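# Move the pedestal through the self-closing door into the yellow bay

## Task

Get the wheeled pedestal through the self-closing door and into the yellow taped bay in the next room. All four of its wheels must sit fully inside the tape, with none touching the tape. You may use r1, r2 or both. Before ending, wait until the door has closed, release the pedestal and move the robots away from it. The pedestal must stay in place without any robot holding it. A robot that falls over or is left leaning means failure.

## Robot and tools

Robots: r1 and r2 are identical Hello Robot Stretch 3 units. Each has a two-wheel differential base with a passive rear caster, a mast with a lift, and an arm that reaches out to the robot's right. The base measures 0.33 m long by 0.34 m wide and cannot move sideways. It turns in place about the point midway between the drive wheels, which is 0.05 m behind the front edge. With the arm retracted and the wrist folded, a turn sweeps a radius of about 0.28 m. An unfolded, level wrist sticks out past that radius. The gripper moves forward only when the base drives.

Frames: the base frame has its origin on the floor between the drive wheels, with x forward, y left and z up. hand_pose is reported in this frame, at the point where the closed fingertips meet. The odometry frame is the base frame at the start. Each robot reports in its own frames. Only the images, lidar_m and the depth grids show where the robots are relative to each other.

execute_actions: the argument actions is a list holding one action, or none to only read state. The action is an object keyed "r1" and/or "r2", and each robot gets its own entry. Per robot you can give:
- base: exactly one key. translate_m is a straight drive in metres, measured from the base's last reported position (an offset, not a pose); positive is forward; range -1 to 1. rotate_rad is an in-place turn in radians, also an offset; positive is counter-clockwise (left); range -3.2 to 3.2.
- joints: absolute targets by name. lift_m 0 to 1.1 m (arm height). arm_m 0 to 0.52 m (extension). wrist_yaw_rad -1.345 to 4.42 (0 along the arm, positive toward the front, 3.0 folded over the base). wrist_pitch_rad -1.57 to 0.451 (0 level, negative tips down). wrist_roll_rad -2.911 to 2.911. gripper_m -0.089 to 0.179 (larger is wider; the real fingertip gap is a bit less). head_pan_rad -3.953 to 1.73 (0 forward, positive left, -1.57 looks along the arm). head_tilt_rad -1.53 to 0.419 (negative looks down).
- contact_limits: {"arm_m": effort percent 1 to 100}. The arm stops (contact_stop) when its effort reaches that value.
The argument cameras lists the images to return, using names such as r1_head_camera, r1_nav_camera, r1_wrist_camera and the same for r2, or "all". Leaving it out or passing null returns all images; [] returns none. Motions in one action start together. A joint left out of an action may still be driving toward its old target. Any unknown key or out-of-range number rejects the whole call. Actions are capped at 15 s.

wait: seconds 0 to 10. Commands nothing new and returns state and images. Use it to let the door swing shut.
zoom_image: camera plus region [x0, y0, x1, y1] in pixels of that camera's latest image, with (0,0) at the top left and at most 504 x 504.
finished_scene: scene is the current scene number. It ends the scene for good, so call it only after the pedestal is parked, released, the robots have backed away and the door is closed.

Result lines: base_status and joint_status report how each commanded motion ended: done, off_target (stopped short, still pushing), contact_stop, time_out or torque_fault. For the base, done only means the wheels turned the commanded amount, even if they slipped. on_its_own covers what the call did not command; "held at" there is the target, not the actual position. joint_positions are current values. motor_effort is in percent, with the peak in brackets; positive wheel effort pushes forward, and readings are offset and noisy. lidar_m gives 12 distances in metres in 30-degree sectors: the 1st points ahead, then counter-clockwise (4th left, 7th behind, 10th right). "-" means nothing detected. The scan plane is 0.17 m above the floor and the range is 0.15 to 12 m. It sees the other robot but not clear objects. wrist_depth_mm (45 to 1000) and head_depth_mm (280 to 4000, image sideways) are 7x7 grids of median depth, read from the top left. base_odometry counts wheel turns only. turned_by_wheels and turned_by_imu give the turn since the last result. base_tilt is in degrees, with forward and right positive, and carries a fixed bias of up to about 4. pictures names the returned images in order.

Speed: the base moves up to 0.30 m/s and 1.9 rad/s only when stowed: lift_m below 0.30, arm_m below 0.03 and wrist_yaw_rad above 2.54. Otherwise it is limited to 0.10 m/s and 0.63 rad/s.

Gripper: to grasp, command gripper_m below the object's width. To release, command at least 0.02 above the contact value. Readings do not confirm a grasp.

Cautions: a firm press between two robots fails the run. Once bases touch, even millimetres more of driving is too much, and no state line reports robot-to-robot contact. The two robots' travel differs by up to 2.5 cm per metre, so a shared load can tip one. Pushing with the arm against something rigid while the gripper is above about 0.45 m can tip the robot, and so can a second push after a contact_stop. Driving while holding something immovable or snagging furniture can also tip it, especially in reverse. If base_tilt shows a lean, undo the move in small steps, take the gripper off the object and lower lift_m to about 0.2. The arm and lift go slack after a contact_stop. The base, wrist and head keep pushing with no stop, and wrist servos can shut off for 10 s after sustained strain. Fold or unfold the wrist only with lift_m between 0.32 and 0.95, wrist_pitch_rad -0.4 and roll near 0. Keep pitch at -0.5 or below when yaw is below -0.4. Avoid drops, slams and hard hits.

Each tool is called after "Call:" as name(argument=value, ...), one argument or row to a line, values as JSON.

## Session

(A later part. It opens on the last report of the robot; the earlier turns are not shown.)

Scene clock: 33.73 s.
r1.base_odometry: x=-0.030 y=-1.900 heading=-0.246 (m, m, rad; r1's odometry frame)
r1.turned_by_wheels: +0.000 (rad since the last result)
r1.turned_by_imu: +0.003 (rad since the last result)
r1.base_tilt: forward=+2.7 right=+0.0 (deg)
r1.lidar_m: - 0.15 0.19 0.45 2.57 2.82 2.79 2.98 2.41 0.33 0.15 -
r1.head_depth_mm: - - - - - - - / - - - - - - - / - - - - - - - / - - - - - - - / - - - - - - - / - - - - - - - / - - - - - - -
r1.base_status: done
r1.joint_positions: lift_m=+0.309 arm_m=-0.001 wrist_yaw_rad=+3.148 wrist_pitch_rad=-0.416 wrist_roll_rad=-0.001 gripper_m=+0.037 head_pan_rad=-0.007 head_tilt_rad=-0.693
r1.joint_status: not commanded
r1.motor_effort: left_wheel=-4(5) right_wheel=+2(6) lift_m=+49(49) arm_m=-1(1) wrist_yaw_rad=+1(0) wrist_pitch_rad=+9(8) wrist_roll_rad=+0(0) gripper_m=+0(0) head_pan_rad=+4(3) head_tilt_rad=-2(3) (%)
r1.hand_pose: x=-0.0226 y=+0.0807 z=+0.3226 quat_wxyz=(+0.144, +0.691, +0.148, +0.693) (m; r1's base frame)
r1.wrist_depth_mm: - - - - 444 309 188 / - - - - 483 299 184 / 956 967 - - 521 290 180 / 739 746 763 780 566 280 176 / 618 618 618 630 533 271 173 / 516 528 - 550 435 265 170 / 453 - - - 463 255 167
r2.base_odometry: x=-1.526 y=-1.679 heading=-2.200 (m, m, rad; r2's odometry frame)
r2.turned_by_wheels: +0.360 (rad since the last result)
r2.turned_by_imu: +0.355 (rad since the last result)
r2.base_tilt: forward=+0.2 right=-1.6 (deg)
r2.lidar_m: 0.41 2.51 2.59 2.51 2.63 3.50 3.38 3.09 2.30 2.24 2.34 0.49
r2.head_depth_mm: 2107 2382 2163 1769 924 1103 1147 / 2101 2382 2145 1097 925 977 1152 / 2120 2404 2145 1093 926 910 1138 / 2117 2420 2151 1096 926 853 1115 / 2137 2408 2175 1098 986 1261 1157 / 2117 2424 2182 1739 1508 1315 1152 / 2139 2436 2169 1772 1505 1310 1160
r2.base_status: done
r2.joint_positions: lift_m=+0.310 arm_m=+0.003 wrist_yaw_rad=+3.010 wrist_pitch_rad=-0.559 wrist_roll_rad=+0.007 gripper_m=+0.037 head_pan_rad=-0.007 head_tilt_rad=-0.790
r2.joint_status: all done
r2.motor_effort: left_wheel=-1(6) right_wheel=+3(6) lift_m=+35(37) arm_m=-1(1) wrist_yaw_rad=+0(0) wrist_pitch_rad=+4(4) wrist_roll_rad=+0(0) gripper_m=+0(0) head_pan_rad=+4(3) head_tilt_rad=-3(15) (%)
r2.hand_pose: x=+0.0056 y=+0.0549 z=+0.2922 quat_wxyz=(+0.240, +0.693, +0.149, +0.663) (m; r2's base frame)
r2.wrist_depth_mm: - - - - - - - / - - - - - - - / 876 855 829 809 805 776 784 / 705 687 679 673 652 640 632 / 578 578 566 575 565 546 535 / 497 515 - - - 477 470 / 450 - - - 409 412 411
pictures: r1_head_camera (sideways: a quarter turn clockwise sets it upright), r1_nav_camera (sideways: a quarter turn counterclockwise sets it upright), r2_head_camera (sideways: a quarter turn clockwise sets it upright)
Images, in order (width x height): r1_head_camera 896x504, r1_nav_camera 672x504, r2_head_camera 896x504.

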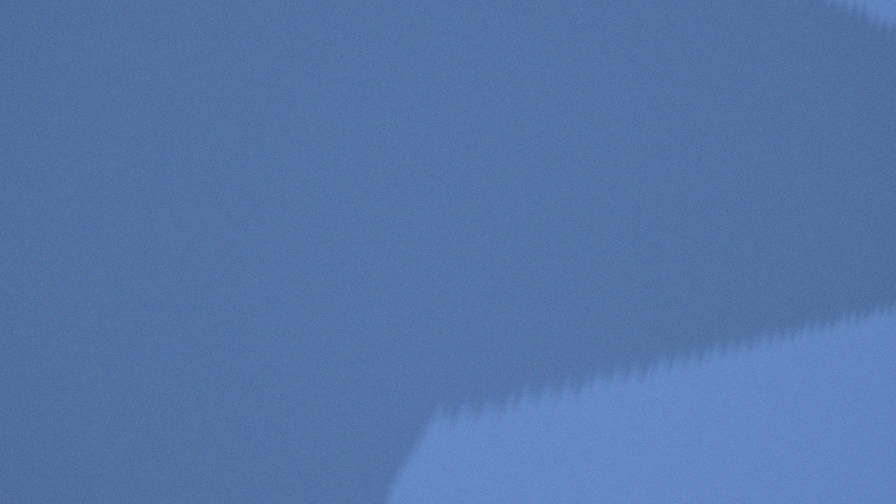

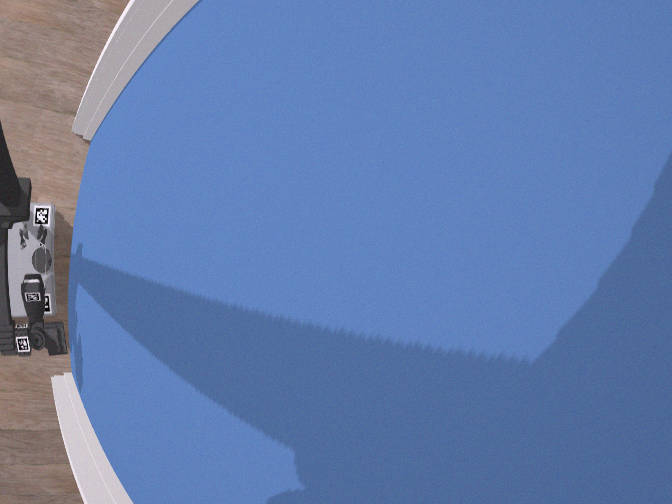

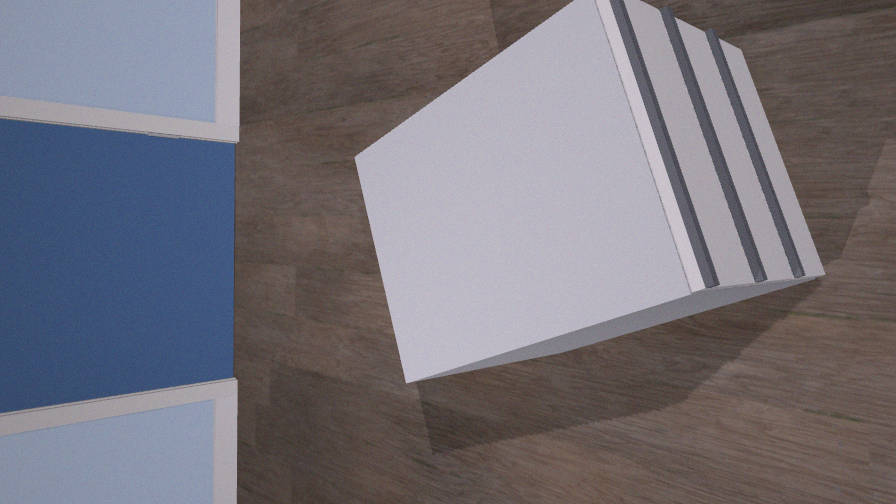

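Call:
execute_actions(
  actions=[
    {"r1":{"base":{"translate_m":0.9}},"r2":{"base":{"rotate_rad":-1.02},"joints":{"lift_m":0.25}}},
  ],
  cameras=["r1_nav_camera"],
)

Call:
execute_actions(
  actions=[
    {"r1":{"base":{"rotate_rad":0.5}},"r2":{"base":{"translate_m":1.0}}},
  ],
  cameras=["r1_nav_camera","r2_nav_camera"],
)

Scene clock: 44.87 s.
r1.base_odometry: x=+0.843 y=-2.118 heading=-0.245 (m, m, rad; r1's odometry frame)
r1.turned_by_wheels: +0.001 (rad since the last result)
r1.turned_by_imu: -0.144 (rad since the last result)
r1.base_tilt: forward=+2.6 right=+0.0 (deg)
r1.lidar_m: - - 0.15 0.19 2.47 2.99 2.85 2.92 2.48 0.28 0.15 -
r1.head_depth_mm: - - - - - - - / - - - - - - - / - - - - - - - / - - - - - - - / - - - - - - - / - - - - - - - / - - - - - - -
r1.base_status: translate_m off_target (by the wheels' count: +0.8998 of +0.9000)
r1.joint_positions: lift_m=+0.310 arm_m=-0.001 wrist_yaw_rad=+3.151 wrist_pitch_rad=-0.418 wrist_roll_rad=-0.001 gripper_m=+0.037 head_pan_rad=+0.017 head_tilt_rad=-0.705
r1.joint_status: not commanded
r1.on_its_own: left_wheel is at rest, and its effort (+41) is outside its rest range (-18 to +18)
r1.motor_effort: left_wheel=+41(94) right_wheel=+7(55) lift_m=+37(49) arm_m=-1(0) wrist_yaw_rad=-1(9) wrist_pitch_rad=+10(11) wrist_roll_rad=+0(0) gripper_m=+0(0) head_pan_rad=-9(19) head_tilt_rad=+2(3) (%)
r1.hand_pose: x=-0.0234 y=+0.0804 z=+0.3225 quat_wxyz=(+0.144, +0.690, +0.150, +0.693) (m; r1's base frame)
r1.wrist_depth_mm: - - - 461 259 137 93 / - - - 505 258 136 93 / 946 968 - 552 257 136 92 / 742 757 752 614 255 135 92 / 606 615 620 638 226 134 92 / 516 520 - 557 201 134 92 / 453 - - - 249 134 91
r2.base_odometry: x=-1.526 y=-1.679 heading=+3.064 (m, m, rad; r2's odometry frame)
r2.turned_by_wheels: -1.020 (rad since the last result)
r2.turned_by_imu: -0.997 (rad since the last result)
r2.base_tilt: forward=+0.2 right=-1.5 (deg)
r2.lidar_m: 2.37 0.48 0.41 2.54 2.57 2.52 2.66 3.47 3.38 2.99 2.29 2.24
r2.head_depth_mm: 2009 2230 2160 1766 1497 1299 1152 / 2110 2354 2156 1775 1506 1302 1153 / 2263 2464 2164 1776 1502 1309 1151 / 2380 2632 2156 1774 1510 1304 1149 / 2551 2733 2177 1779 1515 1304 1155 / 2745 2803 2170 1778 1505 1291 1159 / 2663 2708 2180 1789 1508 928 994
r2.base_status: done
r2.joint_positions: lift_m=+0.250 arm_m=+0.003 wrist_yaw_rad=+3.010 wrist_pitch_rad=-0.559 wrist_roll_rad=+0.007 gripper_m=+0.037 head_pan_rad=-0.007 head_tilt_rad=-0.790
r2.joint_status: all done
r2.motor_effort: left_wheel=+2(8) right_wheel=-1(6) lift_m=+27(29) arm_m=-1(1) wrist_yaw_rad=+0(1) wrist_pitch_rad=+3(4) wrist_roll_rad=+0(0) gripper_m=+0(0) head_pan_rad=+4(3) head_tilt_rad=-3(3) (%)
r2.hand_pose: x=+0.0056 y=+0.0548 z=+0.2325 quat_wxyz=(+0.240, +0.693, +0.150, +0.663) (m; r2's base frame)
r2.wrist_depth_mm: - - - - 457 397 387 / - 963 987 937 469 431 423 / 763 731 729 718 522 490 474 / 610 591 596 561 565 532 526 / 502 513 - - 489 468 465 / - - - - - 406 397 / - - - - 359 358 354
pictures: r1_nav_camera (sideways: a quarter turn counterclockwise sets it upright)
Images, in order (width x height): r1_nav_camera 672x504.

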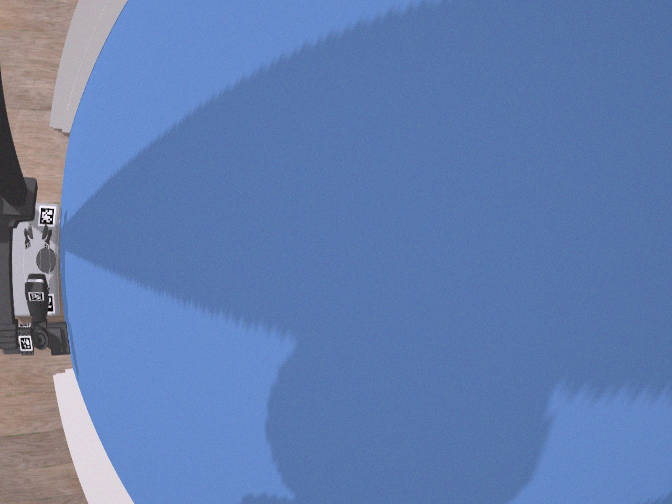

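Scene clock: 49.80 s.
r1.base_odometry: x=+0.843 y=-2.118 heading=+0.254 (m, m, rad; r1's odometry frame)
r1.turned_by_wheels: +0.500 (rad since the last result)
r1.turned_by_imu: +0.273 (rad since the last result)
r1.base_tilt: forward=+2.7 right=+0.0 (deg)
r1.lidar_m: - 0.15 0.18 0.46 2.72 2.82 2.81 2.81 2.37 0.20 0.15 -
r1.head_depth_mm: - - - - - - - / - - - - - - - / - - - - - - - / - - - - - - - / - - - - - - - / - - - - - - - / - - - - - - -
r1.base_status: done
r1.joint_positions: lift_m=+0.310 arm_m=-0.001 wrist_yaw_rad=+3.095 wrist_pitch_rad=-0.418 wrist_roll_rad=-0.001 gripper_m=+0.037 head_pan_rad=-0.007 head_tilt_rad=-0.703
r1.joint_status: not commanded
r1.on_its_own: wrist_yaw_rad is held at +3.097, not at your +3.150, by its stall guard, which is not easing now
r1.motor_effort: left_wheel=-3(30) right_wheel=+14(37) lift_m=+37(37) arm_m=-1(0) wrist_yaw_rad=+1(24) wrist_pitch_rad=+10(10) wrist_roll_rad=+0(0) gripper_m=+0(0) head_pan_rad=+4(17) head_tilt_rad=+1(2) (%)
r1.hand_pose: x=-0.0108 y=+0.0802 z=+0.3225 quat_wxyz=(+0.163, +0.694, +0.131, +0.689) (m; r1's base frame)
r1.wrist_depth_mm: - - - - 446 284 159 / - - - - 486 268 154 / 951 950 991 - 528 252 149 / 748 757 - 776 576 241 144 / 604 620 - 629 518 229 140 / 519 525 - 551 382 218 136 / 462 - - - 457 207 132
r2.base_odometry: x=-2.523 y=-1.601 heading=+3.064 (m, m, rad; r2's odometry frame)
r2.turned_by_wheels: +0.000 (rad since the last result)
r2.turned_by_imu: +0.006 (rad since the last result)
r2.base_tilt: forward=+0.2 right=-1.5 (deg)
r2.lidar_m: 1.50 1.90 1.85 1.96 0.55 0.51 3.56 4.04 3.93 1.88 1.44 1.41
r2.head_depth_mm: 1260 1405 1590 1726 1503 1293 1152 / 1335 1491 1691 1750 1506 1304 1149 / 1413 1594 1822 1774 1493 1306 1152 / 1507 1711 1984 1779 1502 1305 1156 / 1609 1841 2060 1765 1510 1310 1151 / 1729 2013 2156 1780 1510 1311 1158 / 1868 2158 2170 1765 1510 1311 1158
r2.base_status: done
r2.joint_positions: lift_m=+0.250 arm_m=+0.003 wrist_yaw_rad=+3.010 wrist_pitch_rad=-0.559 wrist_roll_rad=+0.007 gripper_m=+0.037 head_pan_rad=-0.007 head_tilt_rad=-0.791
r2.joint_status: not commanded
r2.motor_effort: left_wheel=+1(9) right_wheel=-1(4) lift_m=+27(27) arm_m=-1(1) wrist_yaw_rad=+0(1) wrist_pitch_rad=+4(4) wrist_roll_rad=+0(0) gripper_m=+0(0) head_pan_rad=+4(4) head_tilt_rad=-3(3) (%)
r2.hand_pose: x=+0.0056 y=+0.0548 z=+0.2325 quat_wxyz=(+0.240, +0.693, +0.150, +0.663) (m; r2's base frame)
r2.wrist_depth_mm: 497 - - - - - - / 508 606 926 934 899 870 852 / 510 689 712 709 693 679 675 / 529 594 575 576 564 555 545 / 507 510 - - 484 471 459 / - - - - - 406 401 / - - - - 361 357 351
pictures: r1_nav_camera (sideways: a quarter turn counterclockwise sets it upright), r2_nav_camera (sideways: a quarter turn counterclockwise sets it upright)
Images, in order (width x height): r1_nav_camera 672x504, r2_nav_camera 672x504.

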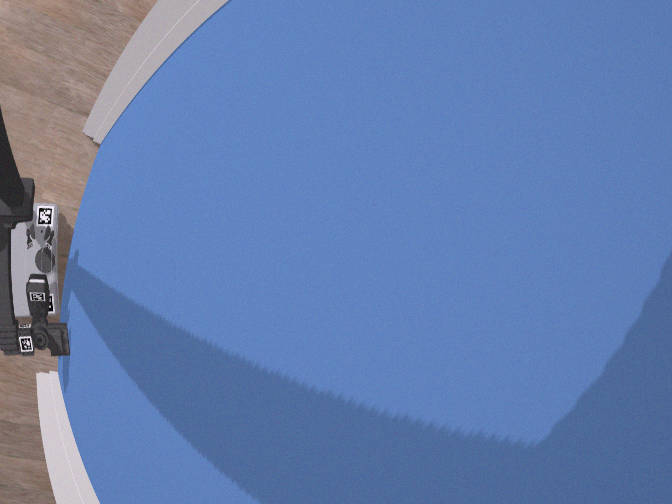

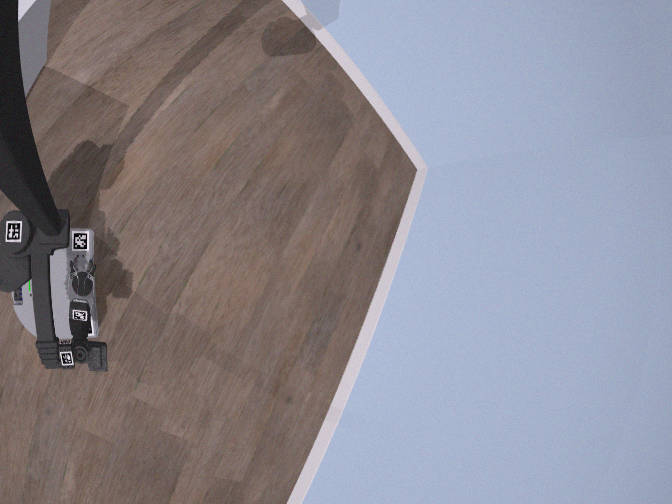

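Call:
execute_actions(
  actions=[
    {"r1":{"base":{"translate_m":-0.5},"joints":{"wrist_yaw_rad":3.15}},"r2":{"base":{"translate_m":0.17}}},
  ],
  cameras=[],
)

Call:
execute_actions(
  actions=[
    {"r1":{"base":{"translate_m":-0.8},"joints":{"lift_m":0.25,"head_tilt_rad":-0.4}},"r2":{"base":{"rotate_rad":2.62},"joints":{"lift_m":0.31}}},
  ],
  cameras=["r1_head_camera","r2_head_camera","r2_nav_camera"],
)

Scene clock: 56.93 s.
r1.base_odometry: x=+0.359 y=-2.244 heading=+0.254 (m, m, rad; r1's odometry frame)
r1.turned_by_wheels: +0.000 (rad since the last result)
r1.turned_by_imu: +0.000 (rad since the last result)
r1.base_tilt: forward=+2.7 right=+0.0 (deg)
r1.lidar_m: 0.58 0.66 0.94 2.52 2.76 2.33 2.32 2.64 2.25 1.07 0.58 0.57
r1.head_depth_mm: 452 501 564 643 749 896 1123 / 459 510 576 659 771 926 1136 / 466 520 590 676 793 966 1163 / 475 531 601 692 819 999 1180 / 484 542 615 713 842 1036 1193 / 492 552 630 728 868 1079 1213 / 503 563 644 749 898 1119 1199
r1.base_status: done
r1.joint_positions: lift_m=+0.310 arm_m=-0.001 wrist_yaw_rad=+3.147 wrist_pitch_rad=-0.418 wrist_roll_rad=-0.001 gripper_m=+0.037 head_pan_rad=-0.007 head_tilt_rad=-0.703
r1.joint_status: all done
r1.motor_effort: left_wheel=-2(7) right_wheel=+1(10) lift_m=+37(37) arm_m=-1(0) wrist_yaw_rad=+1(2) wrist_pitch_rad=+9(10) wrist_roll_rad=+0(0) gripper_m=+0(0) head_pan_rad=+4(3) head_tilt_rad=+1(1) (%)
r1.hand_pose: x=-0.0225 y=+0.0805 z=+0.3225 quat_wxyz=(+0.145, +0.691, +0.149, +0.693) (m; r1's base frame)
r1.wrist_depth_mm: - - - - - - 913 / - - - - - - 880 / 960 976 - - - - 838 / 732 746 763 771 793 810 750 / 610 616 626 634 654 650 657 / 516 527 - 550 559 549 549 / 455 - - - 466 470 474
r2.base_odometry: x=-2.692 y=-1.588 heading=+3.064 (m, m, rad; r2's odometry frame)
r2.turned_by_wheels: +0.000 (rad since the last result)
r2.turned_by_imu: +0.003 (rad since the last result)
r2.base_tilt: forward=+0.3 right=-1.5 (deg)
r2.lidar_m: 1.35 1.79 1.76 1.85 0.75 0.65 3.69 4.11 3.93 1.69 1.30 1.27
r2.head_depth_mm: 1136 1266 1419 1622 1499 1301 1154 / 1201 1344 1527 1687 1504 1303 1150 / 1278 1428 1641 1765 1501 1302 1151 / 1352 1540 1784 1769 1498 1304 1154 / 1443 1657 1953 1771 1502 1309 1153 / 1565 1804 2050 1790 1508 1313 1154 / 1682 1973 2143 1785 1507 1311 1158
r2.base_status: done
r2.joint_positions: lift_m=+0.250 arm_m=+0.003 wrist_yaw_rad=+3.010 wrist_pitch_rad=-0.559 wrist_roll_rad=+0.007 gripper_m=+0.037 head_pan_rad=-0.007 head_tilt_rad=-0.791
r2.joint_status: not commanded
r2.motor_effort: left_wheel=+2(8) right_wheel=-1(3) lift_m=+27(27) arm_m=-1(1) wrist_yaw_rad=+0(0) wrist_pitch_rad=+3(4) wrist_roll_rad=+0(0) gripper_m=+0(1) head_pan_rad=+3(4) head_tilt_rad=-3(3) (%)
r2.hand_pose: x=+0.0056 y=+0.0548 z=+0.2325 quat_wxyz=(+0.240, +0.693, +0.150, +0.663) (m; r2's base frame)
r2.wrist_depth_mm: 667 - - - - - - / 685 884 960 937 890 899 875 / 698 742 736 706 684 684 663 / 601 606 575 575 564 557 542 / 508 517 - - 490 475 461 / - - - - - 407 399 / - - - - 357 357 351
pictures: none
No camera images: the call's "cameras" was empty. Leave "cameras" out to get every camera's image.

Scene clock: 61.47 s.
r1.base_odometry: x=-0.415 y=-2.445 heading=+0.254 (m, m, rad; r1's odometry frame)
r1.turned_by_wheels: +0.000 (rad since the last result)
r1.turned_by_imu: -0.001 (rad since the last result)
r1.base_tilt: forward=+2.7 right=+0.0 (deg)
r1.lidar_m: 1.35 1.47 2.40 2.69 1.84 1.56 1.55 1.75 2.08 2.08 1.51 1.26
r1.head_depth_mm: 1092 1148 1219 1291 1368 1466 1427 / 1115 1187 1274 1360 1466 1599 1427 / 1136 1210 1302 1398 1511 1626 1443 / 1149 1231 1323 1423 1537 1671 1445 / 1182 1257 1356 1460 1577 1691 1459 / 1203 1287 1389 1489 1622 1698 1461 / 1221 1297 1371 1461 1568 1696 1466
r1.base_status: done
r1.joint_positions: lift_m=+0.251 arm_m=-0.001 wrist_yaw_rad=+3.148 wrist_pitch_rad=-0.418 wrist_roll_rad=-0.001 gripper_m=+0.037 head_pan_rad=-0.007 head_tilt_rad=-0.408
r1.joint_status: all done
r1.motor_effort: left_wheel=-2(11) right_wheel=+1(5) lift_m=+20(33) arm_m=-1(1) wrist_yaw_rad=+1(3) wrist_pitch_rad=+10(9) wrist_roll_rad=+0(0) gripper_m=+0(0) head_pan_rad=+4(4) head_tilt_rad=+2(17) (%)
r1.hand_pose: x=-0.0226 y=+0.0805 z=+0.2631 quat_wxyz=(+0.145, +0.690, +0.149, +0.693) (m; r1's base frame)
r1.wrist_depth_mm: - - - - - - - / - - - - - - - / 803 842 - 868 883 913 925 / 646 651 660 679 673 701 704 / 528 535 547 546 563 564 568 / 462 - - - 478 470 476 / - - - - 401 409 412
r2.base_odometry: x=-2.692 y=-1.588 heading=-0.599 (m, m, rad; r2's odometry frame)
r2.turned_by_wheels: +2.620 (rad since the last result)
r2.turned_by_imu: +2.575 (rad since the last result)
r2.base_tilt: forward=+0.2 right=-1.5 (deg)
r2.lidar_m: 0.65 3.65 4.14 4.02 1.72 1.30 1.27 1.34 1.80 1.76 1.85 0.76
r2.head_depth_mm: 3015 2738 2131 1106 1276 1301 1151 / 3049 2741 1331 1089 1200 1306 1154 / 3031 2757 2144 1096 1125 1300 1154 / 3087 2777 2159 1092 1062 1282 1151 / 3090 2758 2157 1209 1448 1307 1157 / 3129 2753 2175 1780 1511 1311 1153 / 3134 2764 2162 1778 1509 1314 1156
r2.base_status: done
r2.joint_positions: lift_m=+0.310 arm_m=+0.003 wrist_yaw_rad=+3.010 wrist_pitch_rad=-0.559 wrist_roll_rad=+0.007 gripper_m=+0.037 head_pan_rad=-0.007 head_tilt_rad=-0.791
r2.joint_status: all done
r2.motor_effort: left_wheel=-2(7) right_wheel=+2(7) lift_m=+34(37) arm_m=-1(1) wrist_yaw_rad=+1(1) wrist_pitch_rad=+3(4) wrist_roll_rad=+0(0) gripper_m=+0(0) head_pan_rad=+4(4) head_tilt_rad=-3(3) (%)
r2.hand_pose: x=+0.0056 y=+0.0548 z=+0.2922 quat_wxyz=(+0.240, +0.693, +0.150, +0.663) (m; r2's base frame)
r2.wrist_depth_mm: - - - - - - - / - - - - - - - / 886 884 853 839 799 781 789 / 710 701 669 658 656 641 637 / 580 579 569 586 566 548 534 / 499 509 - - - 471 460 / 453 - - - 412 412 411
pictures: r1_head_camera (sideways: a quarter turn clockwise sets it upright), r2_head_camera (sideways: a quarter turn clockwise sets it upright), r2_nav_camera (sideways: a quarter turn counterclockwise sets it upright)
Images, in order (width x height): r1_head_camera 896x504, r2_head_camera 896x504, r2_nav_camera 672x504.

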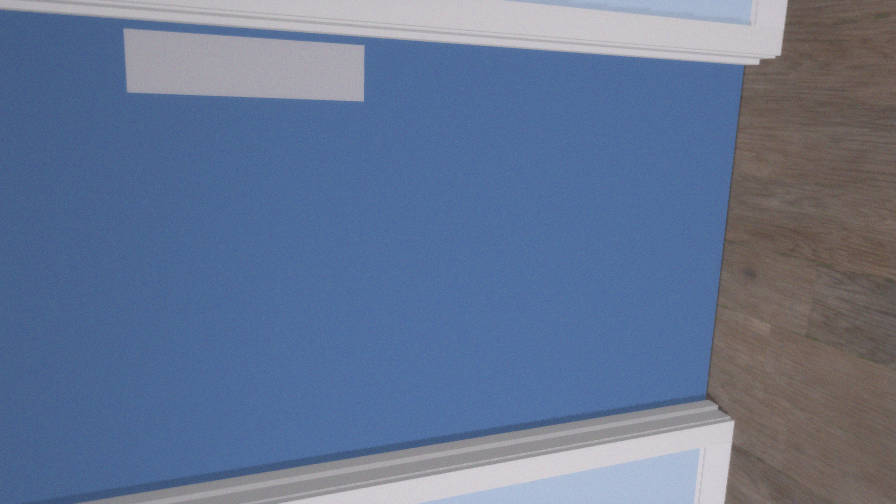

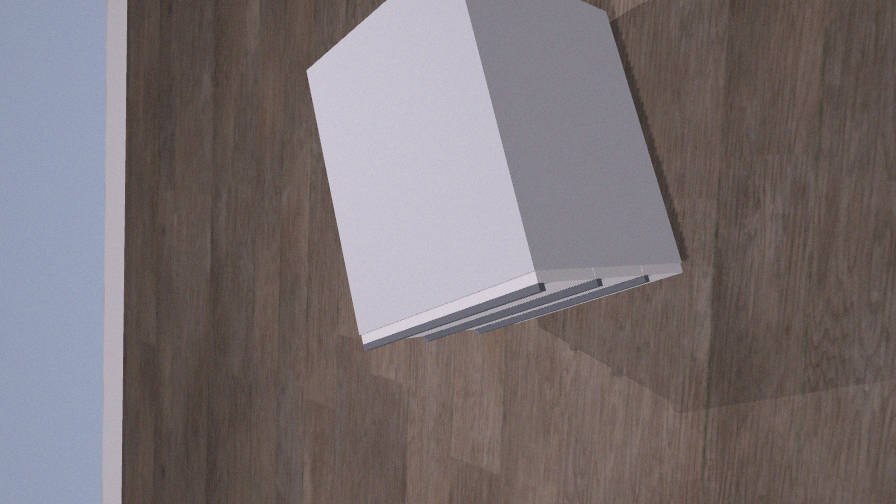

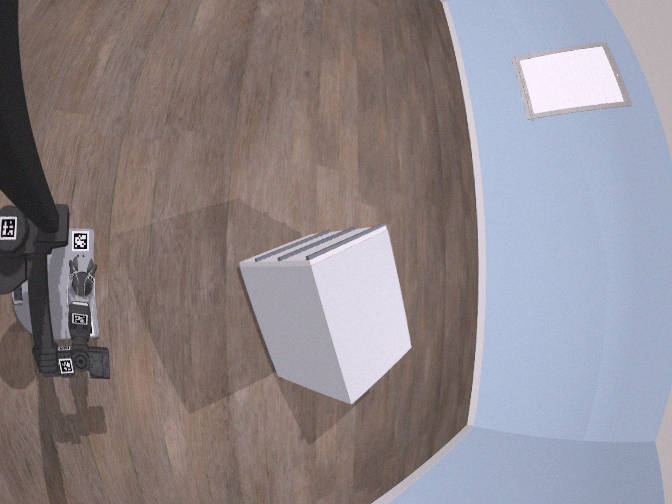

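Call:
execute_actions(
  actions=[
    {"r1":{"base":{"translate_m":0.95}},"r2":{"base":{"translate_m":0.68}}},
  ],
  cameras=["r1_nav_camera","r2_head_camera"],
)

Call:
execute_actions(
  actions=[
    {"r1":{"base":{"translate_m":0.5},"joints":{"lift_m":0.31}}},
  ],
  cameras=["r1_nav_camera"],
)

Scene clock: 70.13 s.
r1.base_odometry: x=+0.504 y=-2.206 heading=+0.254 (m, m, rad; r1's odometry frame)
r1.turned_by_wheels: +0.000 (rad since the last result)
r1.turned_by_imu: +0.005 (rad since the last result)
r1.base_tilt: forward=+2.7 right=+0.0 (deg)
r1.lidar_m: 0.43 0.49 0.64 2.49 2.81 2.48 2.47 2.70 2.29 0.76 0.48 0.43
r1.head_depth_mm: 322 342 366 392 423 459 503 / 328 349 373 401 434 472 516 / 334 356 381 410 444 484 531 / 339 363 389 419 455 497 547 / 346 370 398 430 466 511 565 / 353 378 406 439 479 525 583 / 360 386 415 451 493 542 601
r1.base_status: done
r1.joint_positions: lift_m=+0.251 arm_m=-0.001 wrist_yaw_rad=+3.148 wrist_pitch_rad=-0.418 wrist_roll_rad=-0.001 gripper_m=+0.037 head_pan_rad=-0.007 head_tilt_rad=-0.408
r1.joint_status: not commanded
r1.motor_effort: left_wheel=-2(7) right_wheel=+1(5) lift_m=+20(20) arm_m=-1(0) wrist_yaw_rad=+1(1) wrist_pitch_rad=+9(9) wrist_roll_rad=+0(0) gripper_m=+0(0) head_pan_rad=+3(4) head_tilt_rad=+2(3) (%)
r1.hand_pose: x=-0.0226 y=+0.0805 z=+0.2631 quat_wxyz=(+0.145, +0.690, +0.149, +0.693) (m; r1's base frame)
r1.wrist_depth_mm: - - - - - - 651 / - - - - - - 629 / 827 837 - 872 888 853 578 / 645 654 655 665 683 692 586 / 529 536 549 550 562 560 573 / 463 - - - 483 474 476 / - - - - 408 407 412
r2.base_odometry: x=-2.131 y=-1.971 heading=-0.599 (m, m, rad; r2's odometry frame)
r2.turned_by_wheels: +0.000 (rad since the last result)
r2.turned_by_imu: +0.006 (rad since the last result)
r2.base_tilt: forward=+0.1 right=-1.5 (deg)
r2.lidar_m: - - 4.11 3.98 2.62 1.99 1.95 2.05 1.84 1.78 0.15 -
r2.head_depth_mm: 2454 2637 2140 1756 1500 804 707 / 2444 2606 2119 1766 1502 804 709 / 2482 2643 2154 1770 1495 803 709 / 2467 2648 2136 1766 1503 805 712 / 2478 2674 2156 1769 1505 804 712 / 2506 2683 2164 1777 1498 1280 1137 / 2515 2711 2172 1773 1514 1313 1156
r2.base_status: done
r2.joint_positions: lift_m=+0.310 arm_m=+0.003 wrist_yaw_rad=+3.013 wrist_pitch_rad=-0.560 wrist_roll_rad=+0.007 gripper_m=+0.037 head_pan_rad=-0.007 head_tilt_rad=-0.794
r2.joint_status: not commanded
r2.motor_effort: left_wheel=+8(34) right_wheel=+3(15) lift_m=+34(34) arm_m=-1(2) wrist_yaw_rad=-2(3) wrist_pitch_rad=+4(4) wrist_roll_rad=+0(0) gripper_m=+0(1) head_pan_rad=+4(3) head_tilt_rad=-2(3) (%)
r2.hand_pose: x=+0.0050 y=+0.0548 z=+0.2921 quat_wxyz=(+0.239, +0.693, +0.151, +0.664) (m; r2's base frame)
r2.wrist_depth_mm: - - - - - 87 66 / - - - - 950 91 68 / 890 862 843 821 159 95 71 / 717 702 690 665 161 99 73 / 589 583 572 572 156 104 76 / 500 510 - - - 110 78 / 445 - - - 200 109 82
pictures: r1_nav_camera (sideways: a quarter turn counterclockwise sets it upright), r2_head_camera (sideways: a quarter turn clockwise sets it upright)
Images, in order (width x height): r1_nav_camera 672x504, r2_head_camera 896x504.

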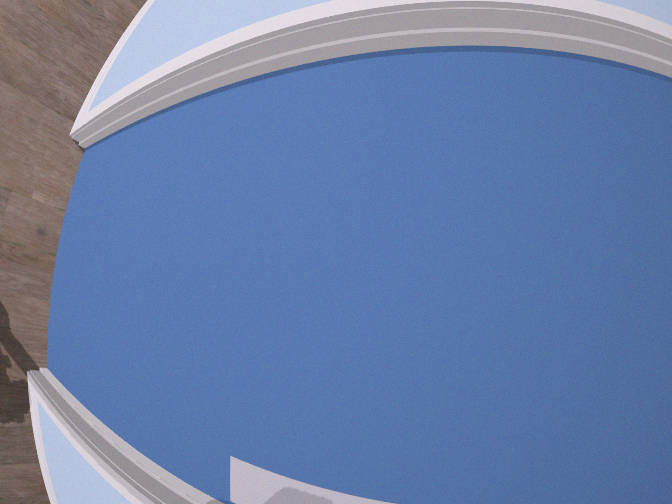

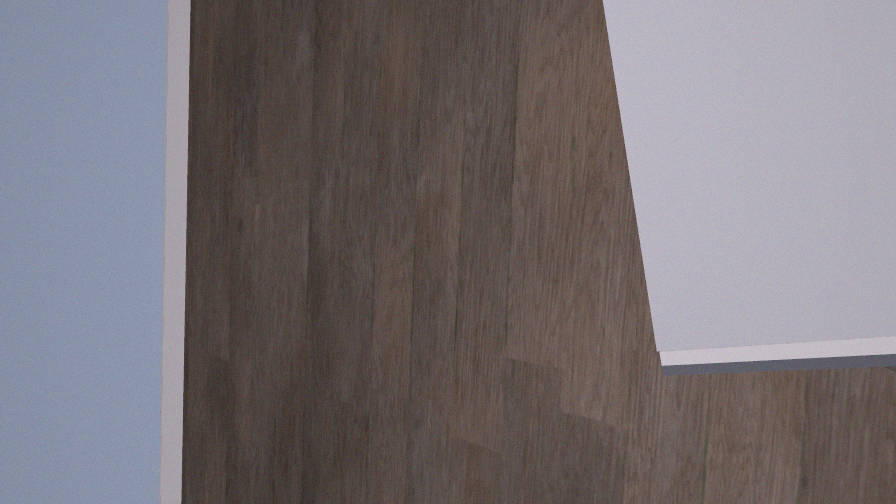

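Scene clock: 75.23 s.
r1.base_odometry: x=+0.988 y=-2.081 heading=+0.255 (m, m, rad; r1's odometry frame)
r1.turned_by_wheels: +0.001 (rad since the last result)
r1.turned_by_imu: -0.255 (rad since the last result)
r1.base_tilt: forward=+2.6 right=+0.1 (deg)
r1.lidar_m: - - 0.15 0.19 2.48 2.98 2.85 2.92 2.47 0.25 0.15 -
r1.head_depth_mm: - - - - - - - / - - - - - - - / - - - - - - - / - - - - - - - / - - - - - - - / - - - - - - - / - - - - - - -
r1.base_status: translate_m off_target (by the wheels' count: +0.4998 of +0.5000)
r1.joint_positions: lift_m=+0.310 arm_m=-0.001 wrist_yaw_rad=+3.150 wrist_pitch_rad=-0.418 wrist_roll_rad=-0.001 gripper_m=+0.037 head_pan_rad=+0.014 head_tilt_rad=-0.381
r1.joint_status: all done
r1.on_its_own: left_wheel is at rest, and its effort (+37) is outside its rest range (-18 to +18)
r1.motor_effort: left_wheel=+37(78) right_wheel=+4(45) lift_m=+40(56) arm_m=+0(0) wrist_yaw_rad=-1(11) wrist_pitch_rad=+9(10) wrist_roll_rad=+0(0) gripper_m=+0(0) head_pan_rad=-8(14) head_tilt_rad=-6(7) (%)
r1.hand_pose: x=-0.0232 y=+0.0805 z=+0.3225 quat_wxyz=(+0.144, +0.690, +0.150, +0.693) (m; r1's base frame)
r1.wrist_depth_mm: - - - 459 263 134 91 / - - - 502 259 134 90 / 962 968 - 551 258 133 90 / 744 755 770 616 254 133 90 / 610 617 623 631 223 132 89 / 515 527 - 550 197 131 89 / 453 - - - 245 130 89
r2.base_odometry: x=-2.131 y=-1.971 heading=-0.599 (m, m, rad; r2's odometry frame)
r2.turned_by_wheels: +0.000 (rad since the last result)
r2.turned_by_imu: +0.001 (rad since the last result)
r2.base_tilt: forward=+0.2 right=-1.5 (deg)
r2.lidar_m: - - 4.08 3.98 2.61 1.99 1.94 2.05 1.84 1.79 0.15 -
r2.head_depth_mm: 2440 2612 2124 1757 1488 801 709 / 2467 2601 2139 1759 1496 803 709 / 2455 2646 2151 1766 1502 803 710 / 2470 2657 2166 1766 1509 803 709 / 2492 2680 2156 1781 1499 805 711 / 2520 2708 2160 1772 1509 1282 1138 / 2531 2720 2171 1785 1511 1308 1160
r2.base_status: not commanded
r2.joint_positions: lift_m=+0.310 arm_m=+0.003 wrist_yaw_rad=+3.013 wrist_pitch_rad=-0.560 wrist_roll_rad=+0.007 gripper_m=+0.037 head_pan_rad=-0.007 head_tilt_rad=-0.794
r2.joint_status: not commanded
r2.motor_effort: left_wheel=+8(8) right_wheel=+3(3) lift_m=+34(33) arm_m=-1(1) wrist_yaw_rad=-2(2) wrist_pitch_rad=+4(3) wrist_roll_rad=+0(0) gripper_m=+0(0) head_pan_rad=+2(3) head_tilt_rad=-2(3) (%)
r2.hand_pose: x=+0.0050 y=+0.0548 z=+0.2921 quat_wxyz=(+0.239, +0.693, +0.151, +0.664) (m; r2's base frame)
r2.wrist_depth_mm: - - - - - 87 66 / - - - - 948 91 68 / 878 872 826 844 159 95 71 / 703 693 694 662 162 100 73 / 582 575 572 569 156 105 76 / 501 509 - - - 110 79 / 449 - - - 199 109 82
pictures: r1_nav_camera (sideways: a quarter turn counterclockwise sets it upright)
Images, in order (width x height): r1_nav_camera 672x504.

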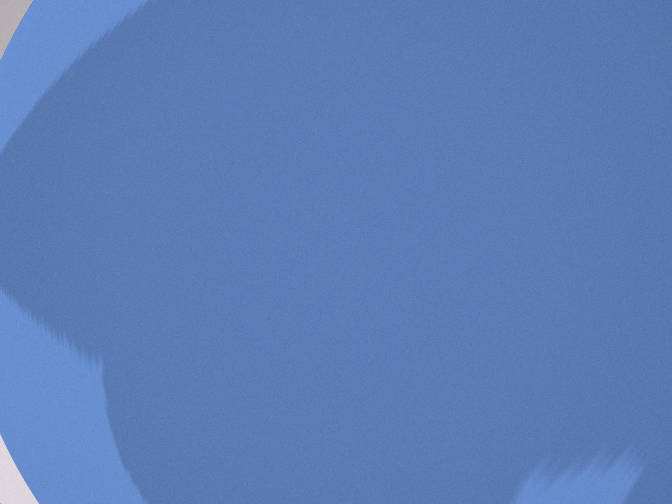

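Call:
execute_actions(
  actions=[
    {"r2":{"joints":{"head_pan_rad":-1.2,"head_tilt_rad":-0.3}},"r1":{"joints":{"head_pan_rad":0.0,"head_tilt_rad":-1.3}}},
  ],
  cameras=["r2_head_camera","r1_nav_camera","r1_head_camera"],
)

Scene clock: 78.13 s.
r1.base_odometry: x=+0.988 y=-2.081 heading=+0.255 (m, m, rad; r1's odometry frame)
r1.turned_by_wheels: +0.000 (rad since the last result)
r1.turned_by_imu: -0.015 (rad since the last result)
r1.base_tilt: forward=+2.7 right=+0.0 (deg)
r1.lidar_m: - - 0.15 0.19 2.47 2.99 2.85 2.92 2.49 0.28 0.15 -
r1.head_depth_mm: - - - - 566 1169 1117 / - - - - 435 - 1101 / - - - - - - - / - - - - - - - / - - - - - 638 - / - - - - - 1176 - / - - - - - 1172 1143
r1.base_status: not commanded
r1.joint_positions: lift_m=+0.310 arm_m=-0.001 wrist_yaw_rad=+3.150 wrist_pitch_rad=-0.418 wrist_roll_rad=-0.001 gripper_m=+0.037 head_pan_rad=+0.007 head_tilt_rad=-1.284
r1.joint_status: all done
r1.motor_effort: left_wheel=+17(37) right_wheel=-2(12) lift_m=+40(40) arm_m=+0(0) wrist_yaw_rad=+0(0) wrist_pitch_rad=+10(10) wrist_roll_rad=+0(0) gripper_m=+0(0) head_pan_rad=-4(8) head_tilt_rad=-5(47) (%)
r1.hand_pose: x=-0.0232 y=+0.0805 z=+0.3225 quat_wxyz=(+0.144, +0.690, +0.150, +0.693) (m; r1's base frame)
r1.wrist_depth_mm: - - - 457 257 136 92 / - - - 506 256 135 92 / 954 969 - 552 254 135 91 / 747 750 762 613 253 134 92 / 613 617 625 630 223 134 91 / 518 525 - 547 200 134 91 / 454 - - - 249 133 91
r2.base_odometry: x=-2.131 y=-1.971 heading=-0.599 (m, m, rad; r2's odometry frame)
r2.turned_by_wheels: +0.000 (rad since the last result)
r2.turned_by_imu: +0.001 (rad since the last result)
r2.base_tilt: forward=+0.2 right=-1.5 (deg)
r2.lidar_m: - - 4.07 4.00 2.61 1.99 1.95 2.06 1.84 1.78 0.15 -
r2.head_depth_mm: 1522 1583 1666 1747 1829 1889 1554 / 1588 1665 1739 1829 1938 1961 1550 / 1662 1729 1818 1909 2042 1953 1547 / 1718 1799 1912 2024 2135 1963 1552 / 1811 1890 2018 2136 2273 1954 1552 / 1887 1995 2129 2261 2378 1959 1552 / 1980 2132 2245 2407 2509 1955 1543
r2.base_status: not commanded
r2.joint_positions: lift_m=+0.310 arm_m=+0.003 wrist_yaw_rad=+3.013 wrist_pitch_rad=-0.560 wrist_roll_rad=+0.007 gripper_m=+0.037 head_pan_rad=-1.193 head_tilt_rad=-0.310
r2.joint_status: all done
r2.motor_effort: left_wheel=+8(8) right_wheel=+3(3) lift_m=+34(34) arm_m=-1(1) wrist_yaw_rad=-2(2) wrist_pitch_rad=+4(3) wrist_roll_rad=+0(0) gripper_m=+0(0) head_pan_rad=-5(57) head_tilt_rad=+2(19) (%)
r2.hand_pose: x=+0.0050 y=+0.0548 z=+0.2921 quat_wxyz=(+0.239, +0.693, +0.151, +0.664) (m; r2's base frame)
r2.wrist_depth_mm: - - - - - 87 66 / - - - - 955 91 68 / 859 865 832 835 159 95 71 / 713 692 696 663 161 99 73 / 580 586 574 573 156 105 76 / 497 510 - - - 110 79 / 447 - - - 200 109 82
pictures: r1_head_camera (sideways: a quarter turn clockwise sets it upright), r1_nav_camera (sideways: a quarter turn counterclockwise sets it upright), r2_head_camera (sideways: a quarter turn clockwise sets it upright)
Images, in order (width x height): r1_head_camera 896x504, r1_nav_camera 672x504, r2_head_camera 896x504.

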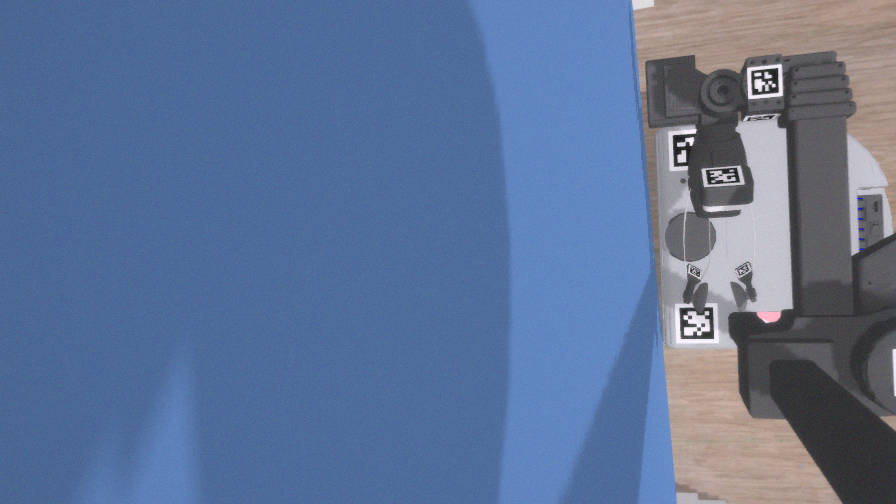

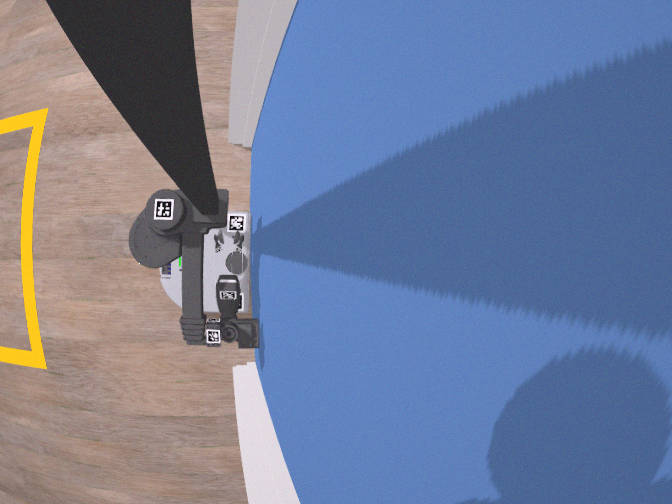

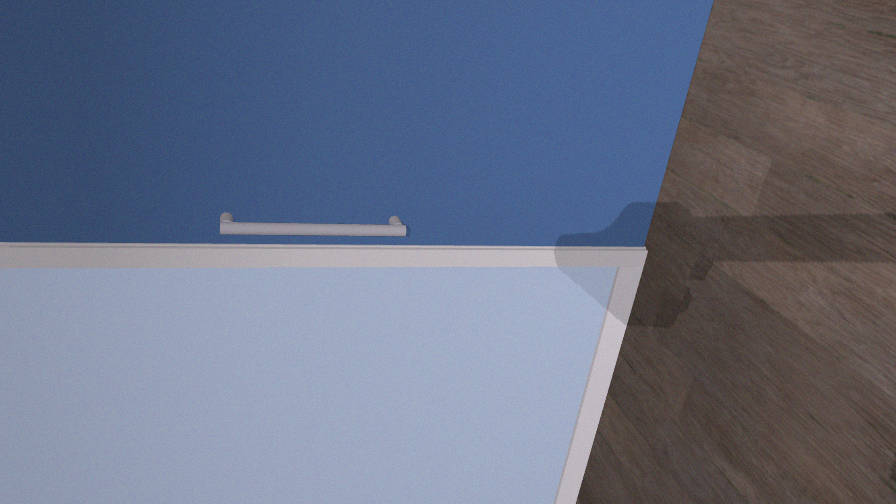

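Call:
execute_actions(
  actions=[
    {"r1":{"base":{"translate_m":-0.9},"joints":{"lift_m":0.25,"head_tilt_rad":-0.7,"head_pan_rad":-3.14}},"r2":{"base":{"translate_m":-0.35},"joints":{"head_pan_rad":-0.3,"head_tilt_rad":-0.9}}},
  ],
  cameras=["r2_head_camera","r2_nav_camera"],
)

Scene clock: 84.13 s.
r1.base_odometry: x=+0.117 y=-2.307 heading=+0.255 (m, m, rad; r1's odometry frame)
r1.turned_by_wheels: +0.000 (rad since the last result)
r1.turned_by_imu: -0.001 (rad since the last result)
r1.base_tilt: forward=+2.7 right=+0.0 (deg)
r1.lidar_m: 0.95 0.96 1.18 2.36 2.41 2.05 1.95 2.00 2.54 2.41 1.31 0.98
r1.head_depth_mm: 1709 1913 2171 1968 1612 1375 1185 / 1701 1896 2133 1973 1623 1369 1191 / 1693 1887 2137 1989 1630 1385 1205 / 1679 1861 2135 1998 1636 1392 1204 / 1656 1866 2084 2015 1644 1389 1208 / 1669 1835 2079 2018 1660 1401 1220 / 1656 1845 2064 2032 1675 1404 1229
r1.base_status: done
r1.joint_positions: lift_m=+0.251 arm_m=-0.001 wrist_yaw_rad=+3.150 wrist_pitch_rad=-0.418 wrist_roll_rad=-0.001 gripper_m=+0.037 head_pan_rad=-3.133 head_tilt_rad=-0.704
r1.joint_status: all done
r1.motor_effort: left_wheel=+1(11) right_wheel=-1(7) lift_m=+20(38) arm_m=-1(1) wrist_yaw_rad=+0(0) wrist_pitch_rad=+10(10) wrist_roll_rad=+0(0) gripper_m=+0(0) head_pan_rad=-5(50) head_tilt_rad=+2(23) (%)
r1.hand_pose: x=-0.0232 y=+0.0805 z=+0.2632 quat_wxyz=(+0.144, +0.690, +0.150, +0.693) (m; r1's base frame)
r1.wrist_depth_mm: - - - - - - - / - - - - - - - / 819 824 - 868 898 905 922 / 638 658 658 678 674 693 707 / 529 535 544 543 566 560 569 / 463 - - - 484 476 476 / - - - - 405 408 410
r2.base_odometry: x=-2.420 y=-1.774 heading=-0.599 (m, m, rad; r2's odometry frame)
r2.turned_by_wheels: +0.000 (rad since the last result)
r2.turned_by_imu: +0.000 (rad since the last result)
r2.base_tilt: forward=+0.2 right=-1.5 (deg)
r2.lidar_m: 0.40 3.30 4.12 4.01 2.15 1.64 1.60 1.68 1.81 1.77 1.87 0.44
r2.head_depth_mm: 2864 2288 1889 1614 1374 1246 1117 / 2889 2291 1883 994 1024 1247 1119 / 2837 2289 1886 993 918 1212 1125 / 2796 2316 1891 998 886 1138 1125 / 2805 2287 1896 1001 871 990 1127 / 2728 2322 1905 1002 873 1050 1130 / 2713 2318 1923 1027 1365 1261 1125
r2.base_status: done
r2.joint_positions: lift_m=+0.310 arm_m=+0.003 wrist_yaw_rad=+3.013 wrist_pitch_rad=-0.560 wrist_roll_rad=+0.007 gripper_m=+0.037 head_pan_rad=-0.307 head_tilt_rad=-0.889
r2.joint_status: all done
r2.motor_effort: left_wheel=+1(6) right_wheel=+1(0) lift_m=+34(34) arm_m=-1(1) wrist_yaw_rad=-2(2) wrist_pitch_rad=+4(3) wrist_roll_rad=+0(0) gripper_m=+1(0) head_pan_rad=+4(55) head_tilt_rad=-4(21) (%)
r2.hand_pose: x=+0.0050 y=+0.0548 z=+0.2921 quat_wxyz=(+0.240, +0.693, +0.151, +0.664) (m; r2's base frame)
r2.wrist_depth_mm: - - - - - - - / - - - - - - - / 907 867 820 808 810 790 772 / 704 699 682 663 658 635 628 / 585 579 568 578 561 538 534 / 504 511 - - - 471 468 / 448 - - - 412 414 409
pictures: r2_head_camera (sideways: a quarter turn clockwise sets it upright), r2_nav_camera (sideways: a quarter turn counterclockwise sets it upright)
Images, in order (width x height): r2_head_camera 896x504, r2_nav_camera 672x504.

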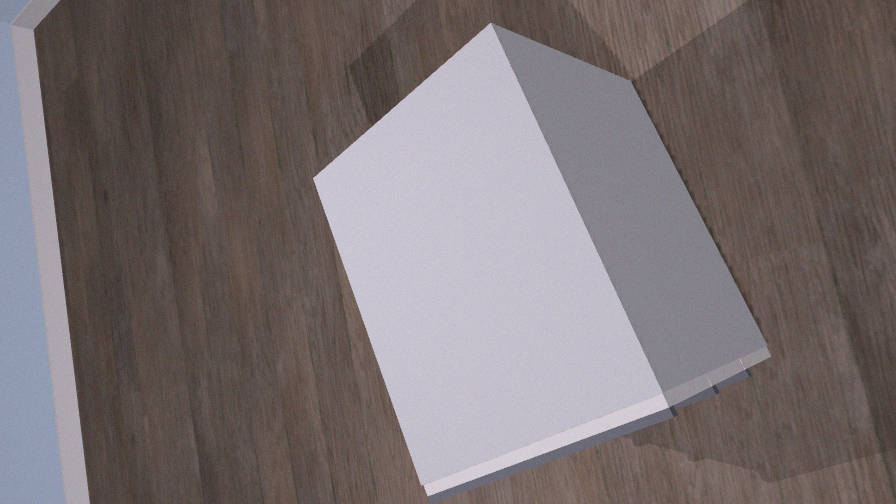

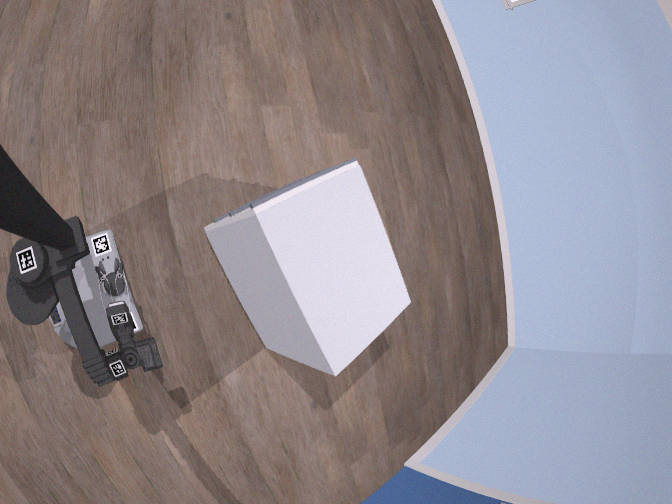

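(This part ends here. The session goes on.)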